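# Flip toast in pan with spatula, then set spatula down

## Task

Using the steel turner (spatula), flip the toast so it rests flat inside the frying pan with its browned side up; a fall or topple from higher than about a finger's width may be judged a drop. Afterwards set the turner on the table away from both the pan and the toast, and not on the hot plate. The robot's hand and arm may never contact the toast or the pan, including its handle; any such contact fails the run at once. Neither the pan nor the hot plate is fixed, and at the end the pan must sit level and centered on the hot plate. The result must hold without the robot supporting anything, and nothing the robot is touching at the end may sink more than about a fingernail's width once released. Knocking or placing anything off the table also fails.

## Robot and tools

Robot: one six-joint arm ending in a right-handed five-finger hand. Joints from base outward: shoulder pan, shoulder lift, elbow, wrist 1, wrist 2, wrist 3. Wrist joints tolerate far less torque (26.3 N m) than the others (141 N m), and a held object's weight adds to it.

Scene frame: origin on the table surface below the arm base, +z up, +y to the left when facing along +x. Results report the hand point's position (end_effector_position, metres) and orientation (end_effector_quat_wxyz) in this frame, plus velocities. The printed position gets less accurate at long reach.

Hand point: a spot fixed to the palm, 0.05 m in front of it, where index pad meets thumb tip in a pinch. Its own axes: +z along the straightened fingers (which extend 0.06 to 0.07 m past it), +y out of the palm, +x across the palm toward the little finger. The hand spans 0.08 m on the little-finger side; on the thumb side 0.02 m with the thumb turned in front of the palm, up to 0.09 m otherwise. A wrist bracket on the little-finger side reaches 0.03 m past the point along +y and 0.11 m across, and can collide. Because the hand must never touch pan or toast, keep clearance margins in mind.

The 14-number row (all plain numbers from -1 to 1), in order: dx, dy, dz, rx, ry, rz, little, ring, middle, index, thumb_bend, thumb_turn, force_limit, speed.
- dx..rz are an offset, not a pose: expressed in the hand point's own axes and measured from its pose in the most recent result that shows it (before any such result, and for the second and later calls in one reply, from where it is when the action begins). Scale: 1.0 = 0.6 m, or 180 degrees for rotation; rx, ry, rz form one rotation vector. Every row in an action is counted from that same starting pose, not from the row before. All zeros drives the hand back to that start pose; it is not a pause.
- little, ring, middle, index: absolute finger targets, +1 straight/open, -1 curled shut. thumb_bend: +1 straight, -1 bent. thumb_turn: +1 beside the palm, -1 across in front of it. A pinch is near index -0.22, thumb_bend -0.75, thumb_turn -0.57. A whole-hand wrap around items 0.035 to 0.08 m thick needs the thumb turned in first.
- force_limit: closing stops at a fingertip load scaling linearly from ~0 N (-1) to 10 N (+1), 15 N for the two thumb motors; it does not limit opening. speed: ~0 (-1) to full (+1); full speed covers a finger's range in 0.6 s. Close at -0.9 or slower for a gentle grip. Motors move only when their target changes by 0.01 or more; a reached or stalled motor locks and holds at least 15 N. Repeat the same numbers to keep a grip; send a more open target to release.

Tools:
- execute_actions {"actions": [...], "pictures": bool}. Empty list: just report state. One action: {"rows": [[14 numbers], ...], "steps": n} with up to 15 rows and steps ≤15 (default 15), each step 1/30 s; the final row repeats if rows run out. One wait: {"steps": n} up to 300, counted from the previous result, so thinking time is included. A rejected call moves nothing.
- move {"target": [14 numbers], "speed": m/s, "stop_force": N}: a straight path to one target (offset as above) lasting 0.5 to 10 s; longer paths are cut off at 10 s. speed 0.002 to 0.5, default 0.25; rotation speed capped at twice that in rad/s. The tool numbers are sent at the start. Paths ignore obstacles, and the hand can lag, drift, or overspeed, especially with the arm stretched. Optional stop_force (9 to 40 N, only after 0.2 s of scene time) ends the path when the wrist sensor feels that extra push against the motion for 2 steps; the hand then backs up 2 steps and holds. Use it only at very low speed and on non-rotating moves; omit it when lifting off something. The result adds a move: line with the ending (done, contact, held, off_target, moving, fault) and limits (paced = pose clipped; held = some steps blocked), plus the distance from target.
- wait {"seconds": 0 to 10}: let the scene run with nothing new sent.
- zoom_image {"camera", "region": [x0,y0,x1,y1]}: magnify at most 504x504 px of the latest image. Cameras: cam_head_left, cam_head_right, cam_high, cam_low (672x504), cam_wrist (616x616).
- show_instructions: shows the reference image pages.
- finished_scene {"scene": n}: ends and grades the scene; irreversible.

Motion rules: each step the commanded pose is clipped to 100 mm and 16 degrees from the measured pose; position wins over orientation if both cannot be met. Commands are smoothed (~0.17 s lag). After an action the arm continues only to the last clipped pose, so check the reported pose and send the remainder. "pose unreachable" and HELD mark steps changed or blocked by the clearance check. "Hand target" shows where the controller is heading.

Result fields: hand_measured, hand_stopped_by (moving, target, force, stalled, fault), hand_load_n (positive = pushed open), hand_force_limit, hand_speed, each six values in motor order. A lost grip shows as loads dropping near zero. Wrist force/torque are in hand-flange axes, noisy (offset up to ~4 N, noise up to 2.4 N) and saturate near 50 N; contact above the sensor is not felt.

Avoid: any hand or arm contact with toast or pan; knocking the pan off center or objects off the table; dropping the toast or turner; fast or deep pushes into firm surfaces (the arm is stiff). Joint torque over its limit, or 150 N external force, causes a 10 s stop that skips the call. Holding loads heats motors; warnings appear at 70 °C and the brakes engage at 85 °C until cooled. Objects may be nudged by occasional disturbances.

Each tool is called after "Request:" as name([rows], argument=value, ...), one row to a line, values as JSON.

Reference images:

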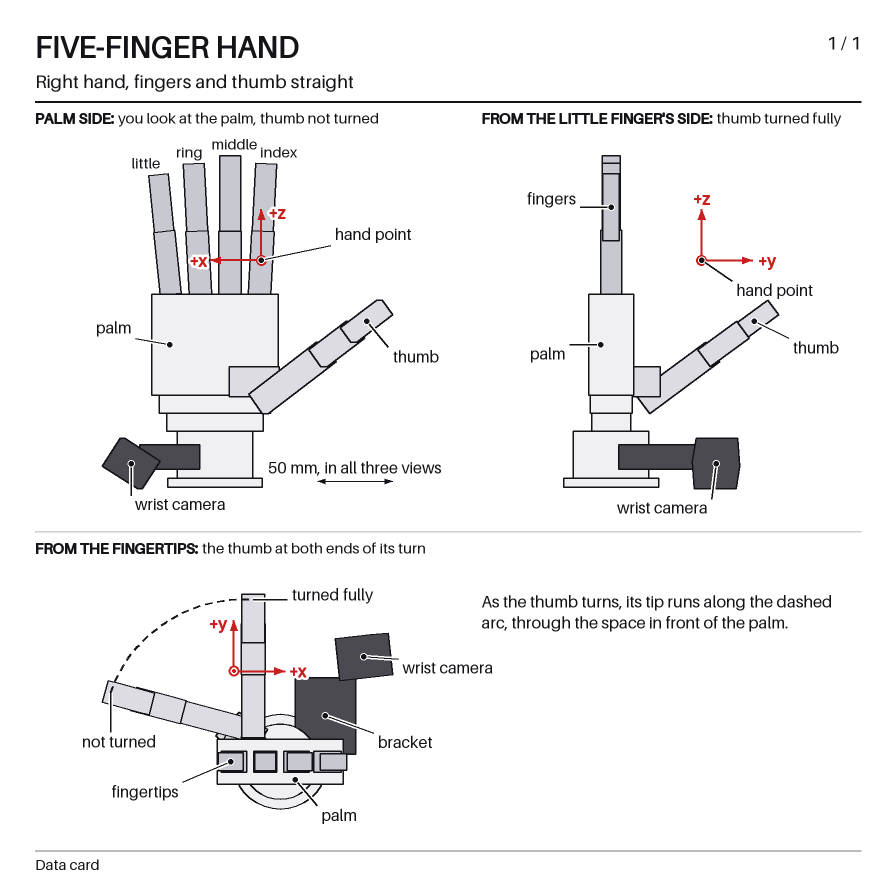

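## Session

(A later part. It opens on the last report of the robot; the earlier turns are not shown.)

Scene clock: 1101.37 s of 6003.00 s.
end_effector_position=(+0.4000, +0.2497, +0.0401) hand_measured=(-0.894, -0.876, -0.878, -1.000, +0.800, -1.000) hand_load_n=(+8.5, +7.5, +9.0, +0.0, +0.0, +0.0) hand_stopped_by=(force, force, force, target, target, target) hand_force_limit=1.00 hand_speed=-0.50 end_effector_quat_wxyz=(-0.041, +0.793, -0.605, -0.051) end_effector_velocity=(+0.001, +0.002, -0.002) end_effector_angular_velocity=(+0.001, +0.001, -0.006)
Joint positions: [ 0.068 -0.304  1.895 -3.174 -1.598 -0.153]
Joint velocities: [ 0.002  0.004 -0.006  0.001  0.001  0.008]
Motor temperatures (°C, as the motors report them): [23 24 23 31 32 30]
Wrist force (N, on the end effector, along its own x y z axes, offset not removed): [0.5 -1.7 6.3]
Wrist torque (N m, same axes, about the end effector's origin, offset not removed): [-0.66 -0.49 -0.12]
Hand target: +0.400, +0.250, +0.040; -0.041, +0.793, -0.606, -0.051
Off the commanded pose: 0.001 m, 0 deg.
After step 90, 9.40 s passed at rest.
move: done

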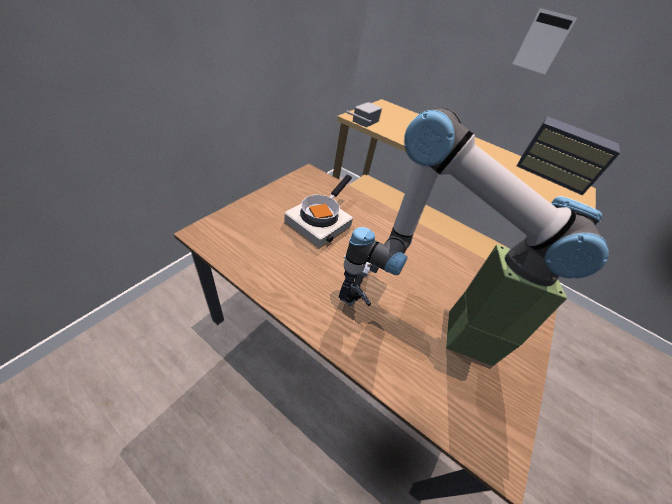

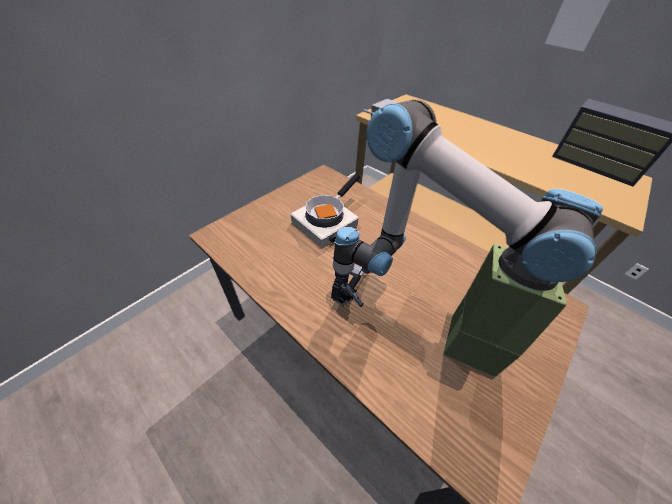

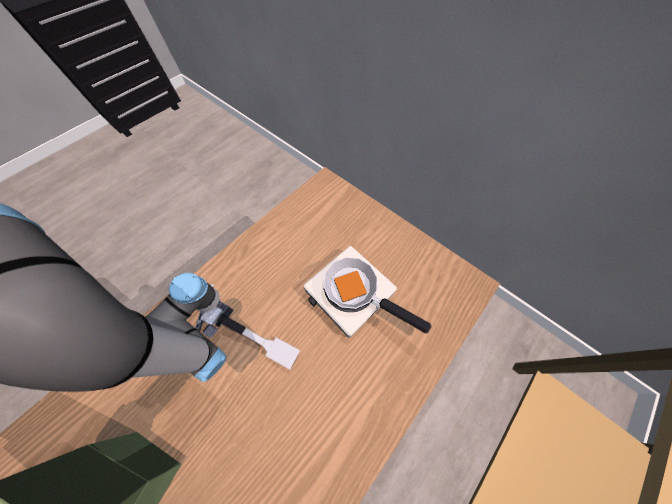

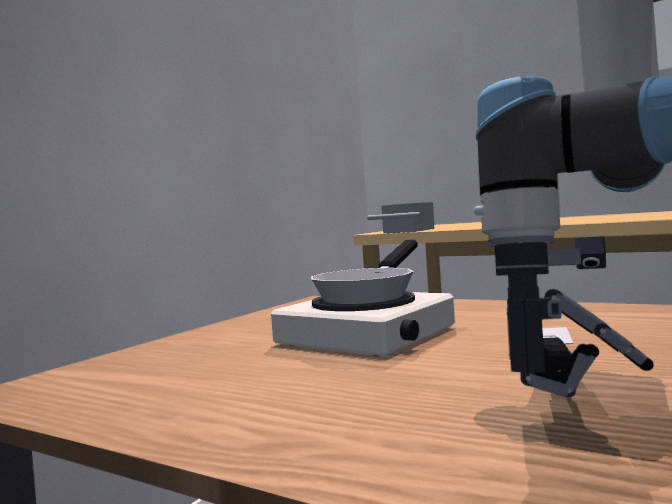

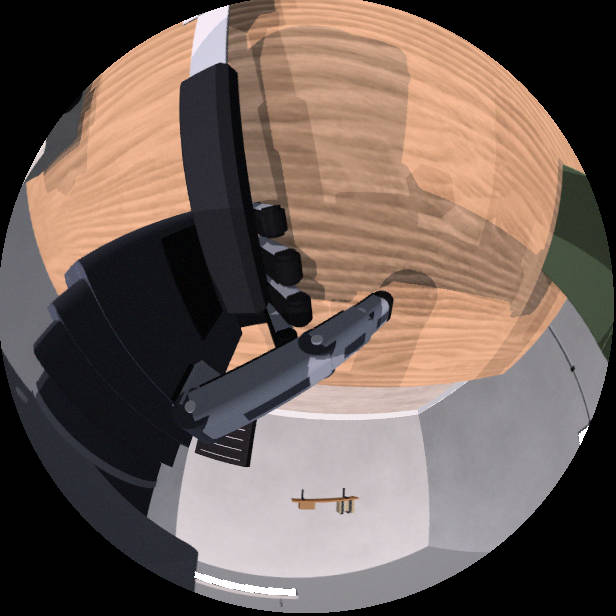

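Request:
execute_actions(actions=[])

Scene clock: 1125.20 s of 6003.00 s.
end_effector_position=(+0.4001, +0.2498, +0.0399) hand_measured=(-0.894, -0.876, -0.878, -1.000, +0.800, -1.000) hand_load_n=(+8.5, +7.5, +9.0, +0.0, +0.0, +0.0) hand_stopped_by=(force, force, force, target, target, target) hand_force_limit=1.00 hand_speed=-0.50 end_effector_quat_wxyz=(-0.041, +0.793, -0.606, -0.051) end_effector_velocity=(+0.000, +0.000, -0.000) end_effector_angular_velocity=(+0.000, +0.000, -0.001)
Joint positions: [ 0.068 -0.303  1.895 -3.174 -1.598 -0.152]
Joint velocities: [-0.     0.    -0.    -0.     0.     0.001]
Motor temperatures (°C, as the motors report them): [23 24 23 31 32 30]
Wrist force (N, on the end effector, along its own x y z axes, offset not removed): [1.4 -0.8 4.3]
Wrist torque (N m, same axes, about the end effector's origin, offset not removed): [-0.37 -0.59 -0.06]
Hand target: +0.400, +0.250, +0.040; -0.041, +0.793, -0.606, -0.051
Off the commanded pose: 0.001 m, 0 deg.
Steps of this call (steps 1 to 90: nothing new was sent; then 20.83 s passed at rest). Readings (end_effector_position | what the end effector reports):
1: (+0.4000, +0.2497, +0.0400) | hand_measured=(-0.894, -0.876, -0.878, -1.000, +0.800, -1.000) hand_load_n=(+8.5, +7.5, +9.0, +0.0, +0.0, +0.0) hand_stopped_by=(force, force, force, target, target, target) hand_force_limit=1.00 hand_speed=-0.50
2: (+0.4001, +0.2497, +0.0400) | hand_measured=(-0.894, -0.876, -0.878, -1.000, +0.800, -1.000) hand_load_n=(+8.5, +7.5, +9.0, +0.0, +0.0, +0.0) hand_stopped_by=(force, force, force, target, target, target) hand_force_limit=1.00 hand_speed=-0.50
4: (+0.4001, +0.2498, +0.0399) | hand_measured=(-0.894, -0.876, -0.878, -1.000, +0.800, -1.000) hand_load_n=(+8.5, +7.5, +9.0, +0.0, +0.0, +0.0) hand_stopped_by=(force, force, force, target, target, target) hand_force_limit=1.00 hand_speed=-0.50
8: (+0.4001, +0.2498, +0.0399) | hand_measured=(-0.894, -0.876, -0.878, -1.000, +0.800, -1.000) hand_load_n=(+8.5, +7.5, +9.0, +0.0, +0.0, +0.0) hand_stopped_by=(force, force, force, target, target, target) hand_force_limit=1.00 hand_speed=-0.50
90: the state above

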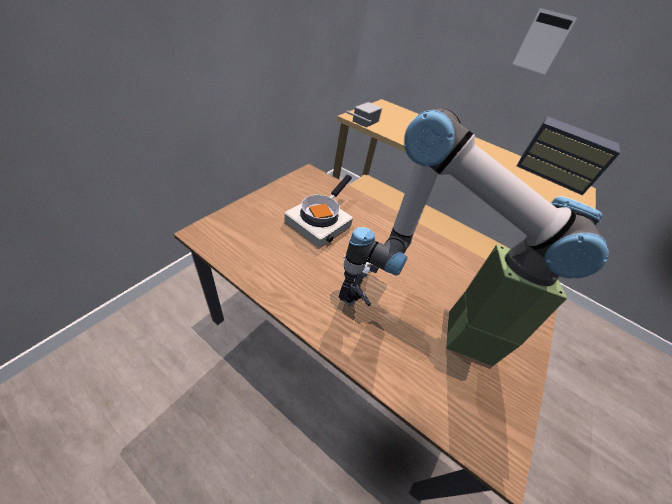

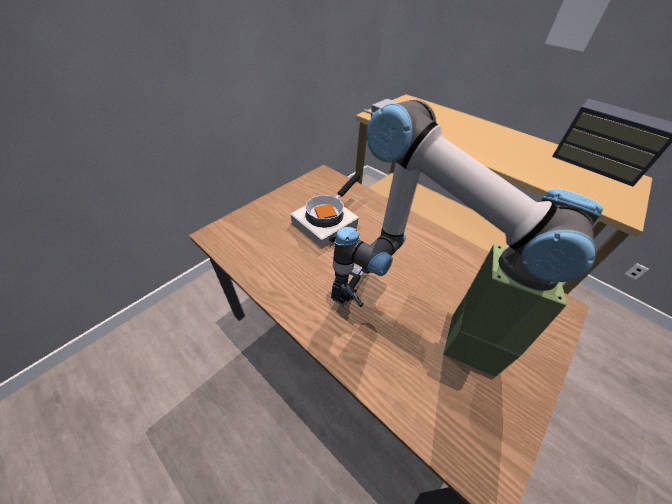

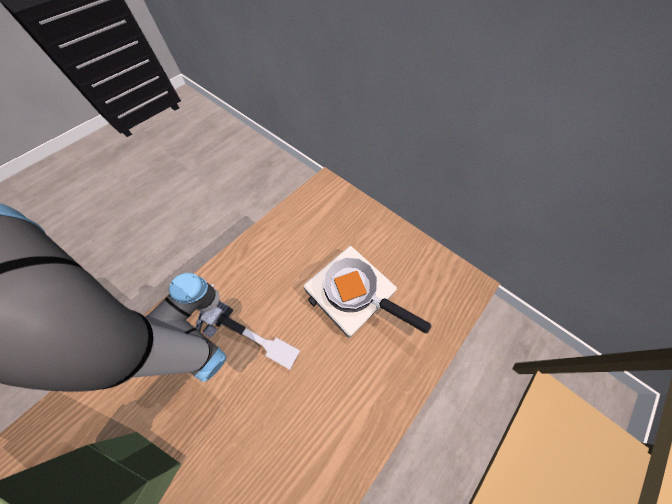

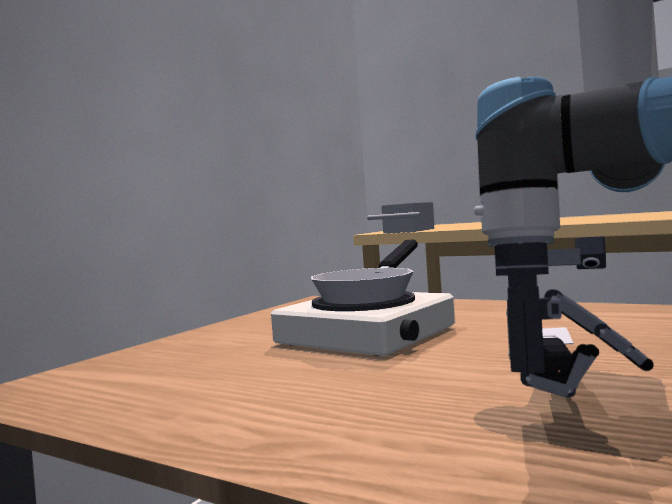

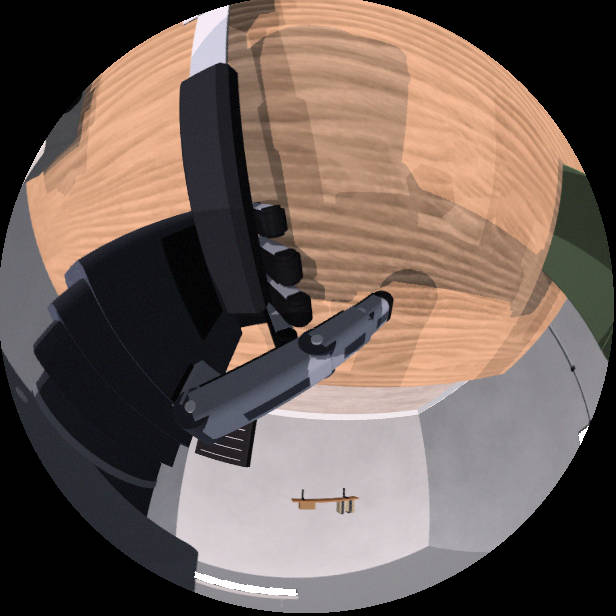

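Request:
move(target=[0,0,0,0,-0.025,0,-1,-1,-1,-1,0.8,1,1,-0.5], speed=0.03)

Request:
execute_actions([
  {"rows":[[0,0,0,0,0,0,-0.5,-0.5,-0.5,-0.5,0.8,1,1,-0.85]],"steps":15},
], pictures=false)

Request:
wait(seconds=1.5)

Request:
zoom_image(camera="cam_low", region=[480,280,672,430])

Scene clock: 1133.40 s of 6003.00 s.
end_effector_position=(+0.4001, +0.2498, +0.0399) hand_measured=(-0.894, -0.876, -0.878, -1.000, +0.800, +1.000) hand_load_n=(+7.5, +7.5, +10.0, +0.0, +0.0, +0.0) hand_stopped_by=(force, force, force, target, target, target) hand_force_limit=1.00 hand_speed=-0.50 end_effector_quat_wxyz=(-0.065, +0.790, -0.604, -0.082) end_effector_velocity=(+0.000, +0.000, +0.000) end_effector_angular_velocity=(+0.001, -0.000, +0.001)
Joint positions: [ 0.029 -0.3    1.897 -3.165 -1.52  -0.191]
Joint velocities: [ 0.    -0.    -0.     0.     0.    -0.001]
Motor temperatures (°C, as the motors report them): [23 24 23 31 32 30]
Wrist force (N, on the end effector, along its own x y z axes, offset not removed): [0.3 0.1 3.1]
Wrist torque (N m, same axes, about the end effector's origin, offset not removed): [-0.05 0.07 -0.13]
Hand target: +0.400, +0.250, +0.040; -0.065, +0.790, -0.604, -0.082
Off the commanded pose: 0.000 m, 0 deg.
After step 90, 2.13 s passed at rest.
move: done

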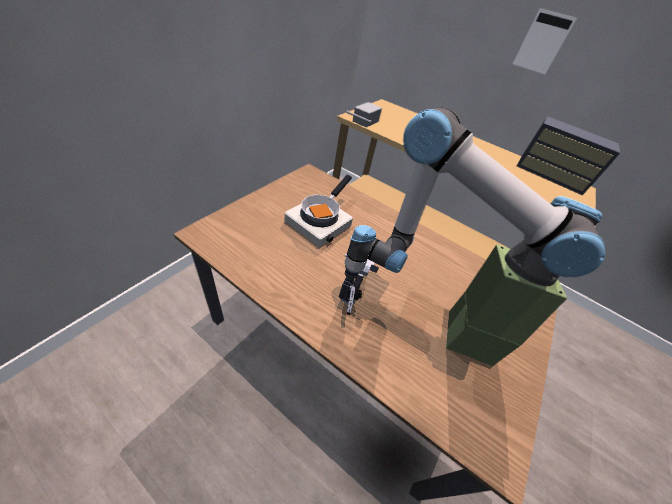

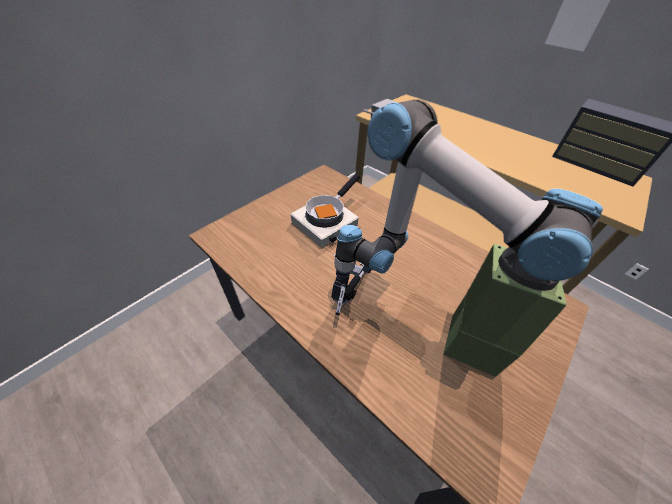

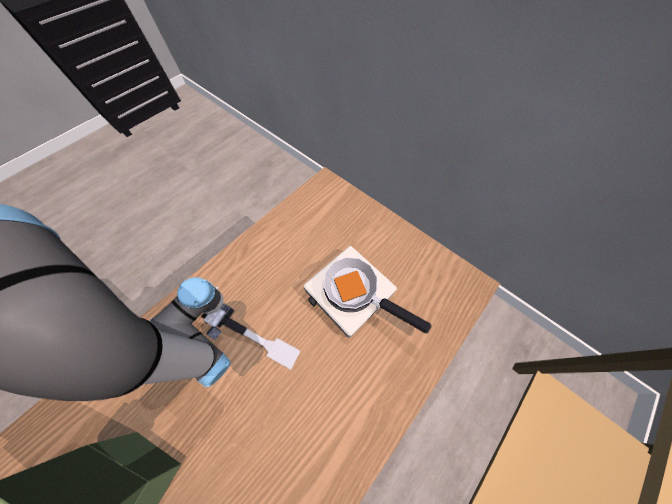

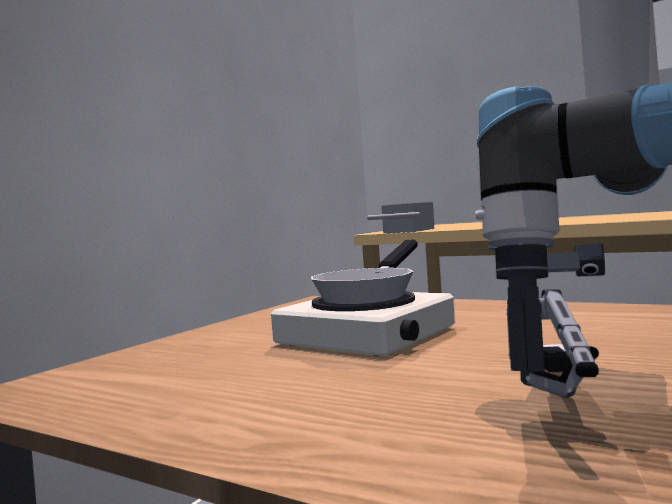

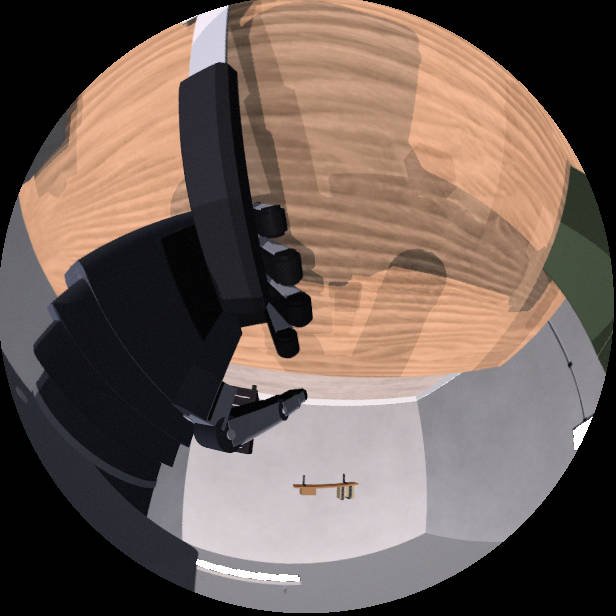

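Scene clock: 1133.90 s of 6003.00 s.
end_effector_position=(+0.4001, +0.2498, +0.0398) hand_measured=(-0.796, -0.778, -0.780, -0.900, +0.800, +1.000) hand_load_n=(+0.0, +0.0, +0.5, +0.0, +0.0, +0.0) hand_stopped_by=(moving, moving, moving, moving, target, target) hand_force_limit=1.00 hand_speed=-0.85 end_effector_quat_wxyz=(-0.065, +0.790, -0.604, -0.082) end_effector_velocity=(-0.000, -0.000, +0.000) end_effector_angular_velocity=(-0.000, +0.000, -0.000)
Joint positions: [ 0.029 -0.3    1.897 -3.165 -1.52  -0.191]
Joint velocities: [ 0. -0.  0.  0. -0.  0.]
Motor temperatures (°C, as the motors report them): [23 24 23 31 32 30]
Wrist force (N, on the end effector, along its own x y z axes, offset not removed): [2.3 2.3 4.4]
Wrist torque (N m, same axes, about the end effector's origin, offset not removed): [0.14 -0.44 0.09]
Hand target: +0.400, +0.250, +0.040; -0.065, +0.790, -0.604, -0.082
Off the commanded pose: 0.000 m, 0 deg.
Steps of this call (steps 1 to 15: all 15 steps of this action). Readings (end_effector_position | what the end effector reports):
1: (+0.4001, +0.2498, +0.0399) | hand_measured=(-0.894, -0.876, -0.878, -1.000, +0.800, +1.000) hand_load_n=(+7.5, +7.5, +10.0, +0.0, +0.0, +0.0) hand_stopped_by=(moving, moving, moving, moving, target, target) hand_force_limit=1.00 hand_speed=-0.85
2: (+0.4001, +0.2498, +0.0399) | hand_measured=(-0.894, -0.876, -0.878, -1.000, +0.800, +1.000) hand_load_n=(+7.5, +7.5, +10.0, +0.0, +0.0, +0.0) hand_stopped_by=(moving, moving, moving, moving, target, target) hand_force_limit=1.00 hand_speed=-0.85
4: (+0.4001, +0.2498, +0.0398) | hand_measured=(-0.886, -0.868, -0.870, -0.992, +0.800, +1.000) hand_load_n=(+6.0, +5.5, +8.0, +0.0, +0.0, +0.0) hand_stopped_by=(moving, moving, moving, moving, target, target) hand_force_limit=1.00 hand_speed=-0.85
8: (+0.4001, +0.2498, +0.0398) | hand_measured=(-0.854, -0.836, -0.838, -0.960, +0.800, +1.000) hand_load_n=(+0.0, +0.0, +0.0, +0.0, +0.0, +0.0) hand_stopped_by=(moving, moving, moving, moving, target, target) hand_force_limit=1.00 hand_speed=-0.85
15: the state above

Scene clock: 1135.40 s of 6003.00 s.
end_effector_position=(+0.4001, +0.2498, +0.0398) hand_measured=(-0.500, -0.500, -0.500, -0.526, +0.800, +1.000) hand_load_n=(+0.0, +0.0, +0.5, +0.0, +0.0, +0.0) hand_stopped_by=(target, target, target, moving, target, target) hand_force_limit=1.00 hand_speed=-0.85 end_effector_quat_wxyz=(-0.065, +0.790, -0.604, -0.082) end_effector_velocity=(+0.000, -0.000, +0.000) end_effector_angular_velocity=(-0.001, -0.000, +0.001)
Joint positions: [ 0.029 -0.3    1.897 -3.165 -1.52  -0.191]
Joint velocities: [-0.    -0.     0.     0.    -0.001 -0.001]
Motor temperatures (°C, as the motors report them): [23 24 23 31 32 30]
Wrist force (N, on the end effector, along its own x y z axes, offset not removed): [-1.2 -0.2 4.3]
Wrist torque (N m, same axes, about the end effector's origin, offset not removed): [-0.07 0.29 -0.25]
Hand target: +0.400, +0.250, +0.040; -0.065, +0.790, -0.604, -0.082
Off the commanded pose: 0.000 m, 0 deg.
Steps of this call (steps 1 to 45: nothing new was sent). Readings (end_effector_position | what the end effector reports):
1: (+0.4001, +0.2498, +0.0398) | hand_measured=(-0.788, -0.768, -0.770, -0.892, +0.800, +1.000) hand_load_n=(+0.0, +0.0, +0.5, +0.0, +0.0, +0.0) hand_stopped_by=(moving, moving, moving, moving, target, target) hand_force_limit=1.00 hand_speed=-0.85
2: (+0.4001, +0.2498, +0.0398) | hand_measured=(-0.780, -0.760, -0.762, -0.884, +0.800, +1.000) hand_load_n=(+0.0, +0.0, +0.5, +0.0, +0.0, +0.0) hand_stopped_by=(moving, moving, moving, moving, target, target) hand_force_limit=1.00 hand_speed=-0.85
4: (+0.4001, +0.2498, +0.0398) | hand_measured=(-0.762, -0.744, -0.746, -0.868, +0.800, +1.000) hand_load_n=(+0.0, +0.0, +0.5, +0.0, +0.0, +0.0) hand_stopped_by=(moving, moving, moving, moving, target, target) hand_force_limit=1.00 hand_speed=-0.85
8: (+0.4001, +0.2498, +0.0398) | hand_measured=(-0.730, -0.710, -0.712, -0.834, +0.800, +1.000) hand_load_n=(+0.0, +0.0, +0.5, +0.0, +0.0, +0.0) hand_stopped_by=(moving, moving, moving, moving, target, target) hand_force_limit=1.00 hand_speed=-0.85
45: the state above

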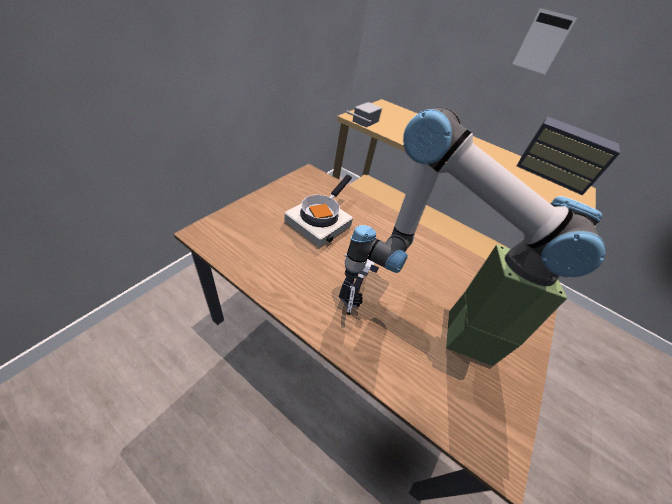

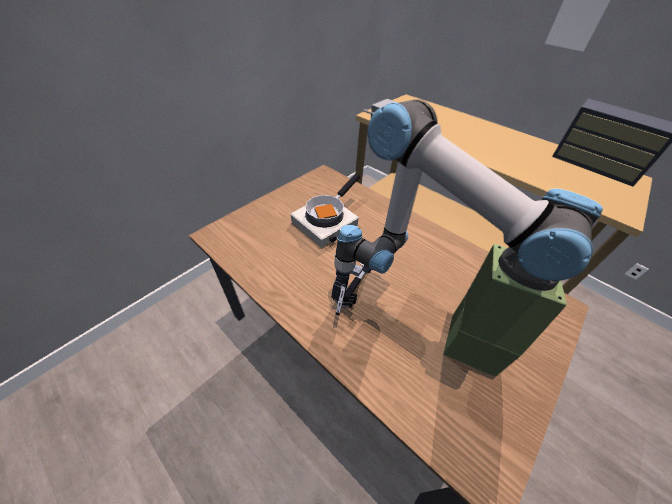

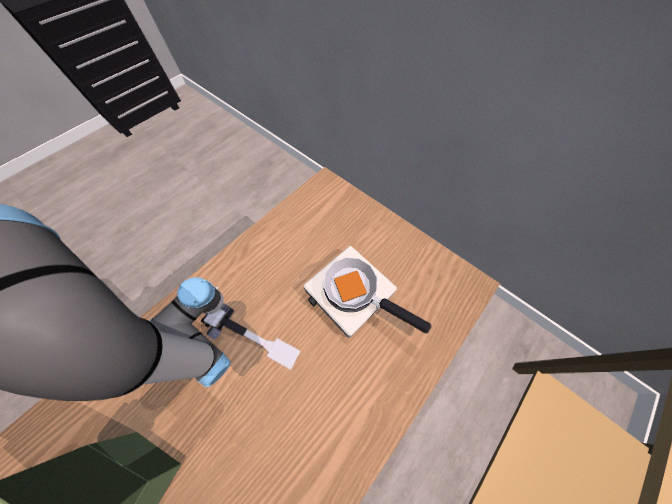

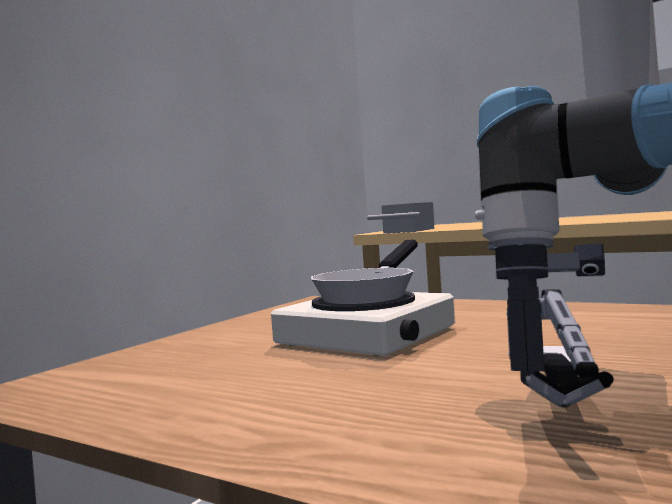

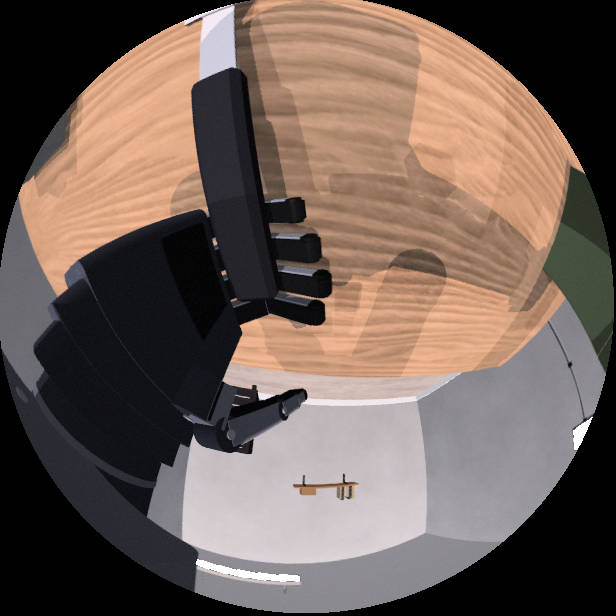

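Region (480, 280, 672, 430) of cam_low's 672x504 image, scaled by 2.625, with more detail than that image has; it fills the top 394 rows of this view, and the rest is white.

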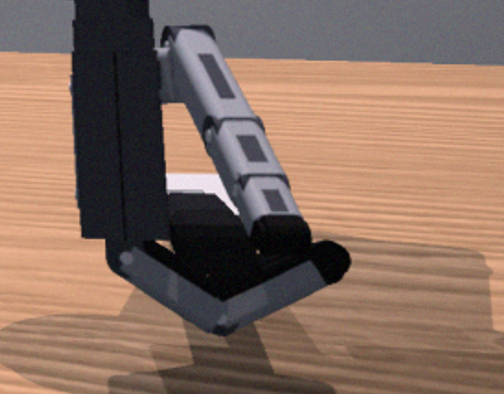

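Request:
move(target=[0,0,0,0,0.045,0,-0.05,-0.05,-0.05,-0.05,0.8,1,1,-0.85], speed=0.04)

Request:
zoom_image(camera="cam_low", region=[480,300,672,450])

Scene clock: 1142.13 s of 6003.00 s.
end_effector_position=(+0.4001, +0.2499, +0.0399) hand_measured=(-0.050, -0.050, -0.050, -0.050, +0.800, +1.000) hand_load_n=(+0.0, +0.0, +0.0, +0.0, +0.0, +0.0) hand_stopped_by=(target, target, target, target, target, target) hand_force_limit=1.00 hand_speed=-0.85 end_effector_quat_wxyz=(-0.022, +0.794, -0.607, -0.027) end_effector_velocity=(+0.000, +0.000, +0.000) end_effector_angular_velocity=(-0.009, -0.003, -0.001)
Joint positions: [ 0.099 -0.304  1.89  -3.175 -1.659 -0.121]
Joint velocities: [ 0.005 -0.    -0.001  0.    -0.01   0.006]
Motor temperatures (°C, as the motors report them): [23 24 23 31 32 30]
Wrist force (N, on the end effector, along its own x y z axes, offset not removed): [-1.1 0.9 -1.3]
Wrist torque (N m, same axes, about the end effector's origin, offset not removed): [0.12 0.22 -0.07]
Hand target: +0.400, +0.250, +0.040; -0.022, +0.794, -0.607, -0.026
Off the commanded pose: 0.000 m, 0 deg.
After step 90, 1.67 s passed at rest.
move: done

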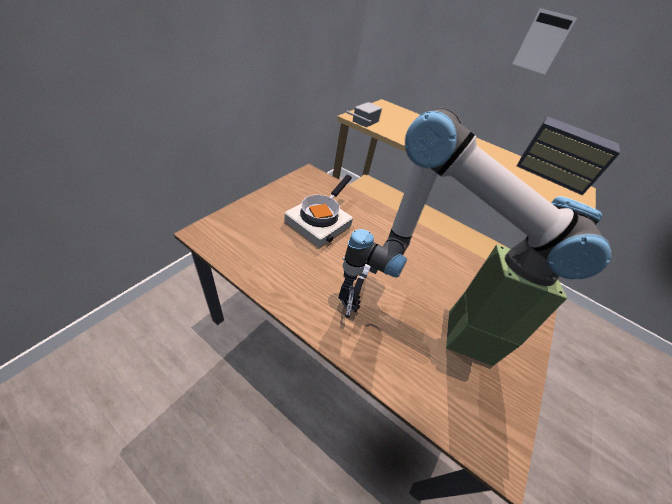

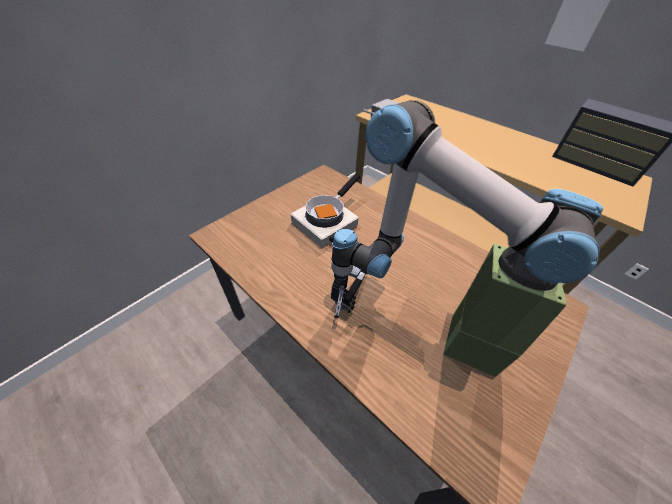

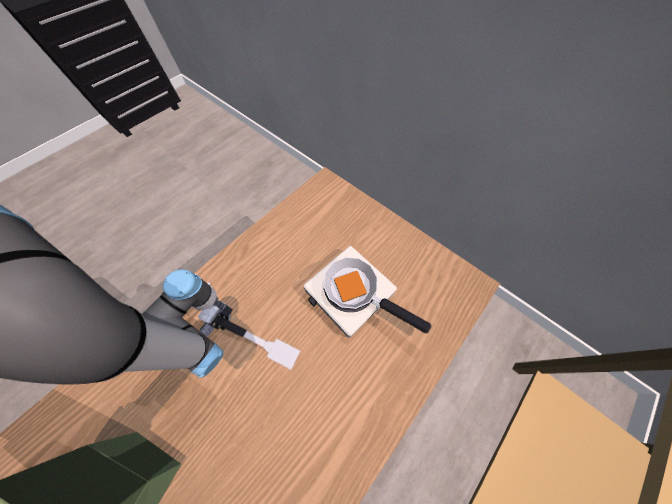

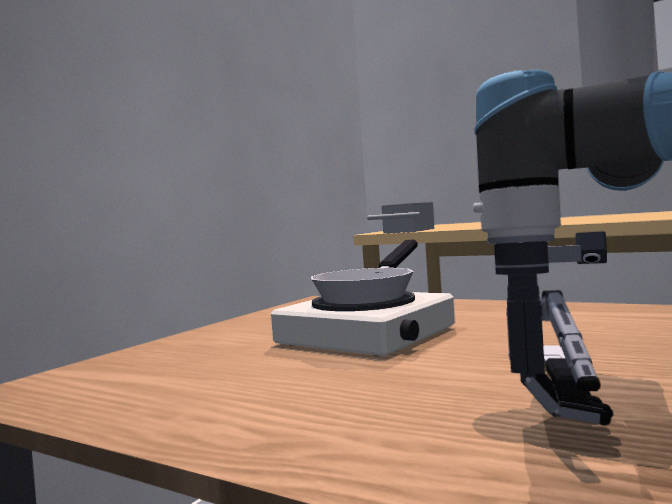

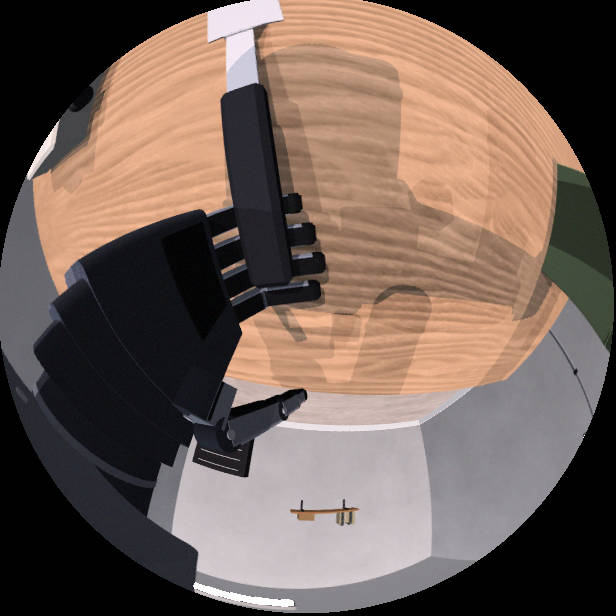

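Region (480, 300, 672, 450) of cam_low's 672x504 image, scaled by 2.625, with more detail than that image has; it fills the top 394 rows of this view, and the rest is white.

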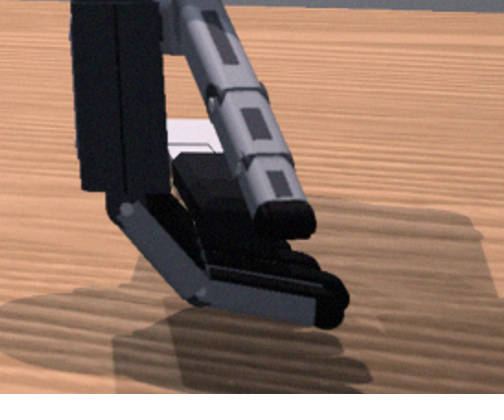

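Request:
move(target=[0,0,-0.015,0,0,0,0.25,0.25,0.25,0.25,0.8,1,1,-0.9], speed=0.008)

Request:
zoom_image(camera="cam_low", region=[480,300,672,450])

Scene clock: 1147.70 s of 6003.00 s.
end_effector_position=(+0.4003, +0.2492, +0.0489) hand_measured=(+0.250, +0.250, +0.250, +0.250, +0.800, +1.000) hand_load_n=(+0.0, +0.0, +0.0, +0.0, +0.0, +0.0) hand_stopped_by=(target, target, target, target, target, target) hand_force_limit=1.00 hand_speed=-0.90 end_effector_quat_wxyz=(-0.022, +0.794, -0.607, -0.027) end_effector_velocity=(-0.000, -0.000, -0.000) end_effector_angular_velocity=(-0.001, +0.000, -0.000)
Joint positions: [ 0.101 -0.326  1.905 -3.168 -1.659 -0.12 ]
Joint velocities: [ 0.     0.     0.     0.    -0.001  0.001]
Motor temperatures (°C, as the motors report them): [23 24 23 31 32 30]
Wrist force (N, on the end effector, along its own x y z axes, offset not removed): [-2.0 2.2 0.5]
Wrist torque (N m, same axes, about the end effector's origin, offset not removed): [0.33 0.36 -0.11]
Hand target: +0.400, +0.249, +0.049; -0.022, +0.794, -0.607, -0.027
Off the commanded pose: 0.000 m, 0 deg.
After step 90, 0.50 s passed at rest.
move: done

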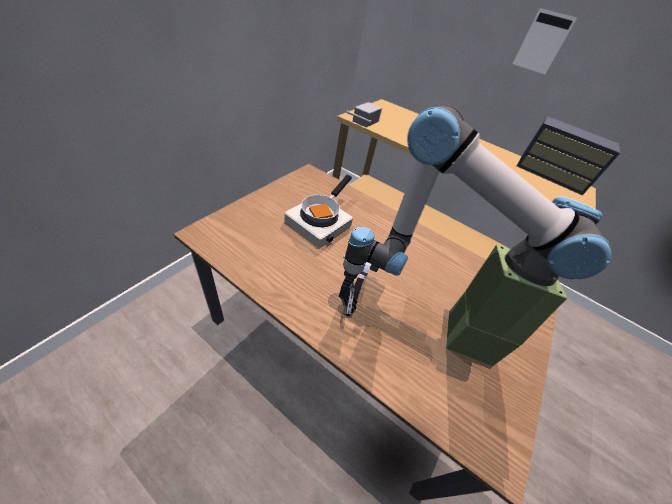

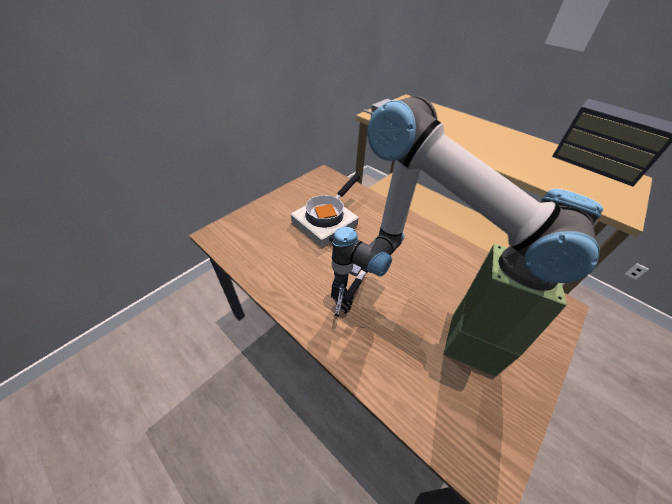

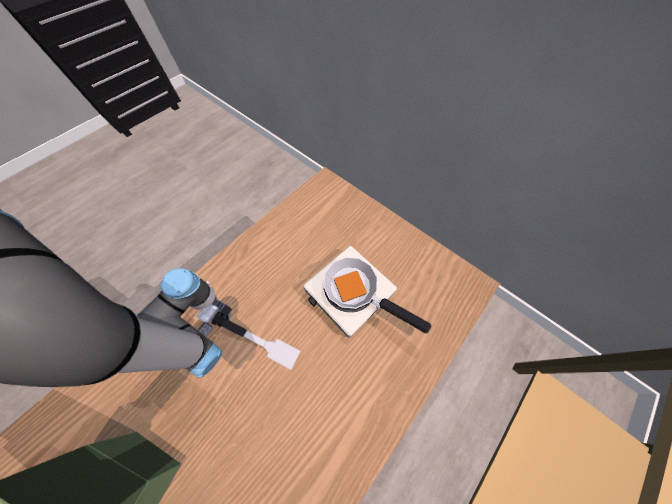

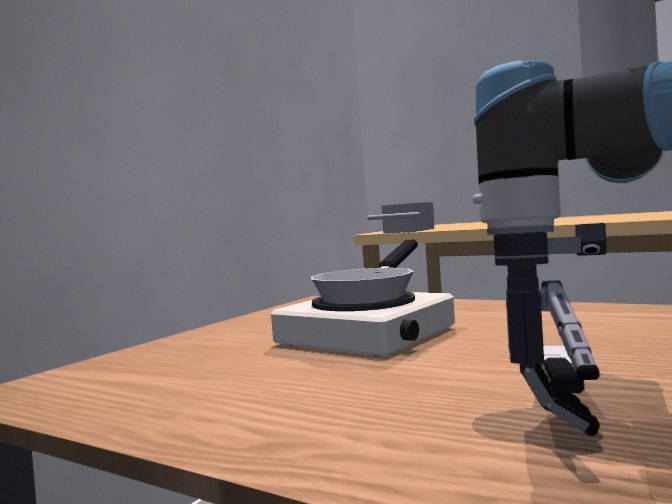

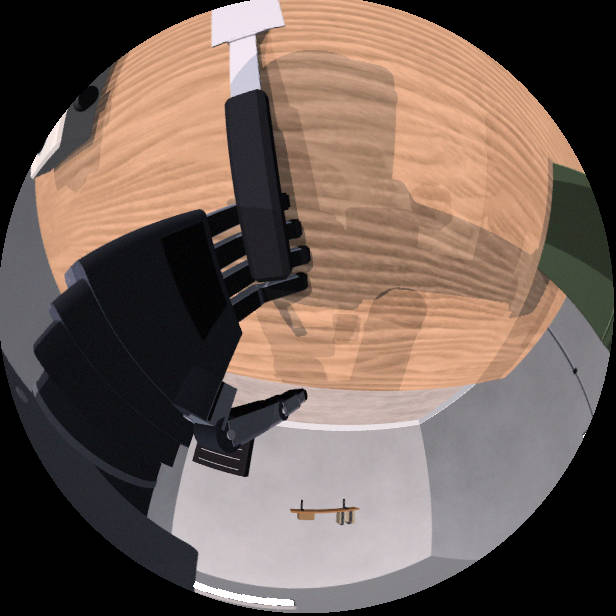

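Region (480, 300, 672, 450) of cam_low's 672x504 image, scaled by 2.625, with more detail than that image has; it fills the top 394 rows of this view, and the rest is white.

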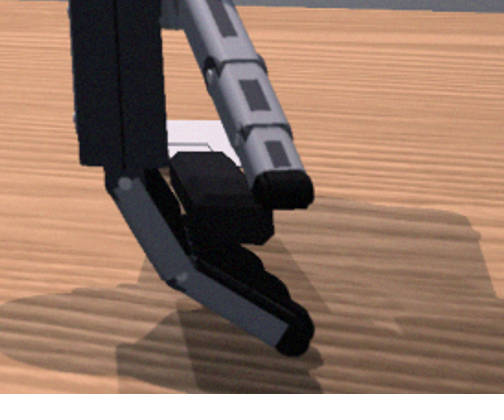

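Request:
move(target=[0,-0.03,0,0,0,0,0.25,0.25,0.25,0.25,0.8,1,1,-0.9], speed=0.01)

Request:
zoom_image(camera="cam_low", region=[480,300,672,450])

Scene clock: 1153.47 s of 6003.00 s.
end_effector_position=(+0.4174, +0.2539, +0.0489) hand_measured=(+0.250, +0.250, +0.250, +0.250, +0.800, +1.000) hand_load_n=(+0.5, +0.0, +0.0, +0.0, +0.0, +0.0) hand_stopped_by=(target, target, target, target, target, target) hand_force_limit=1.00 hand_speed=-0.90 end_effector_quat_wxyz=(-0.022, +0.794, -0.607, -0.027) end_effector_velocity=(+0.002, +0.001, -0.000) end_effector_angular_velocity=(-0.000, +0.000, +0.000)
Joint positions: [ 0.105 -0.326  1.859 -3.121 -1.659 -0.116]
Joint velocities: [ 0.     0.001 -0.007  0.006 -0.    -0.   ]
Motor temperatures (°C, as the motors report them): [23 24 23 31 32 30]
Wrist force (N, on the end effector, along its own x y z axes, offset not removed): [-3.5 -0.3 4.8]
Wrist torque (N m, same axes, about the end effector's origin, offset not removed): [-0.43 0.45 -0.22]
Hand target: +0.418, +0.254, +0.049; -0.022, +0.794, -0.607, -0.027
Off the commanded pose: 0.000 m, 0 deg.
After step 90, 0.73 s passed at rest.
move: done

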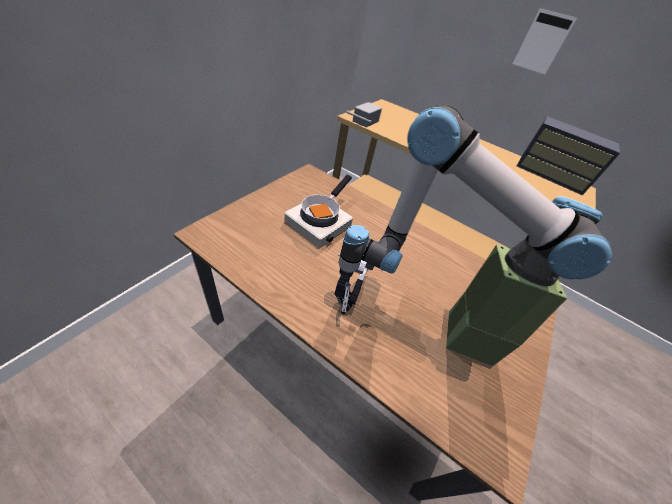

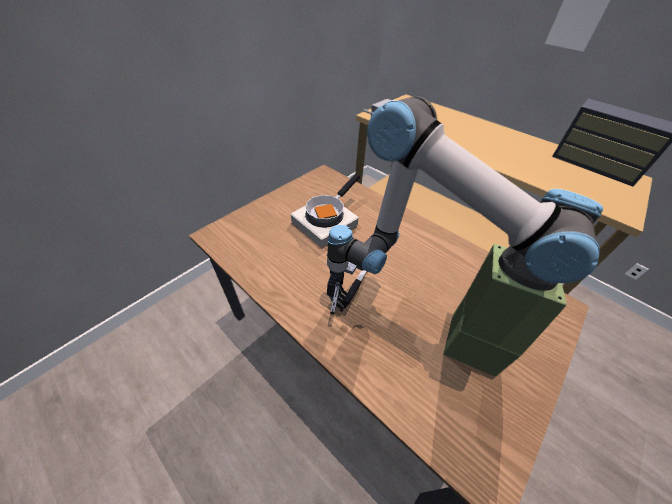

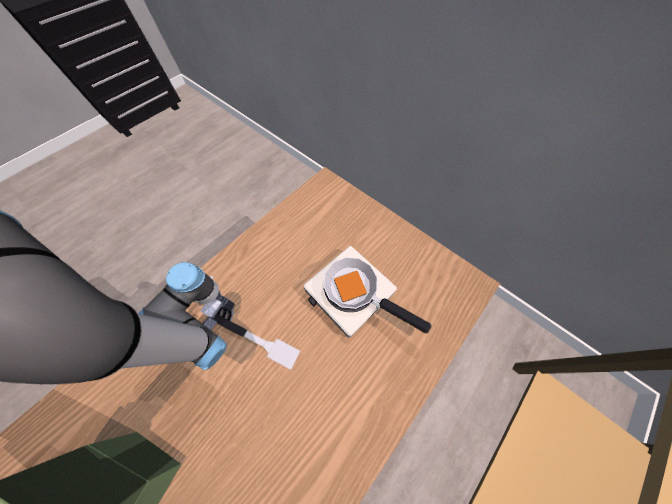

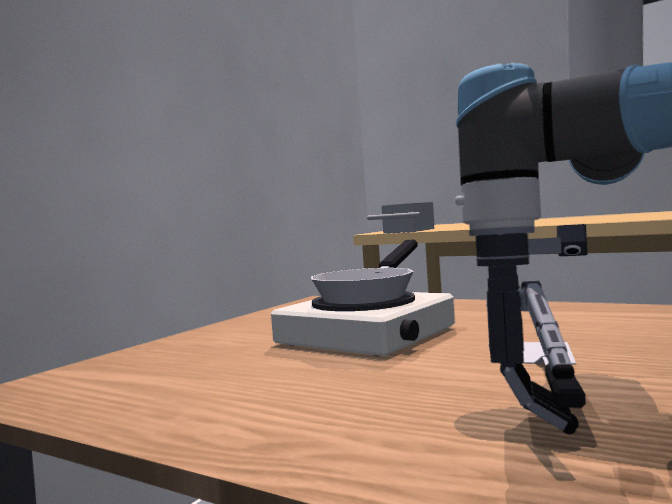

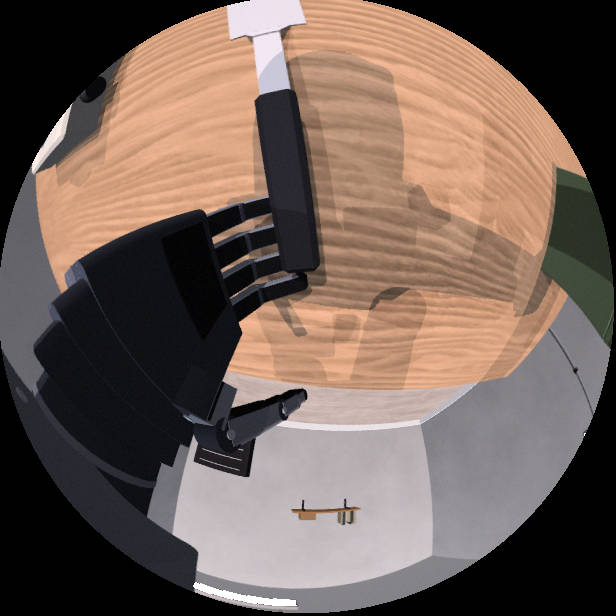

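Region (480, 300, 672, 450) of cam_low's 672x504 image, scaled by 2.625, with more detail than that image has; it fills the top 394 rows of this view, and the rest is white.

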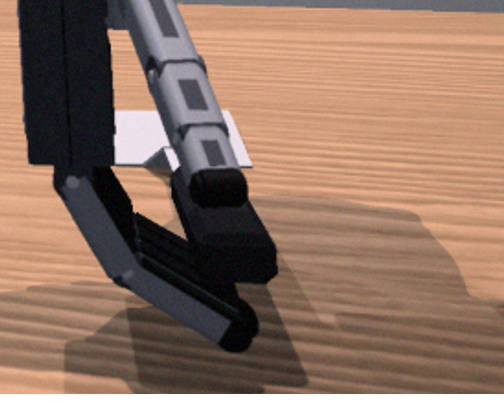

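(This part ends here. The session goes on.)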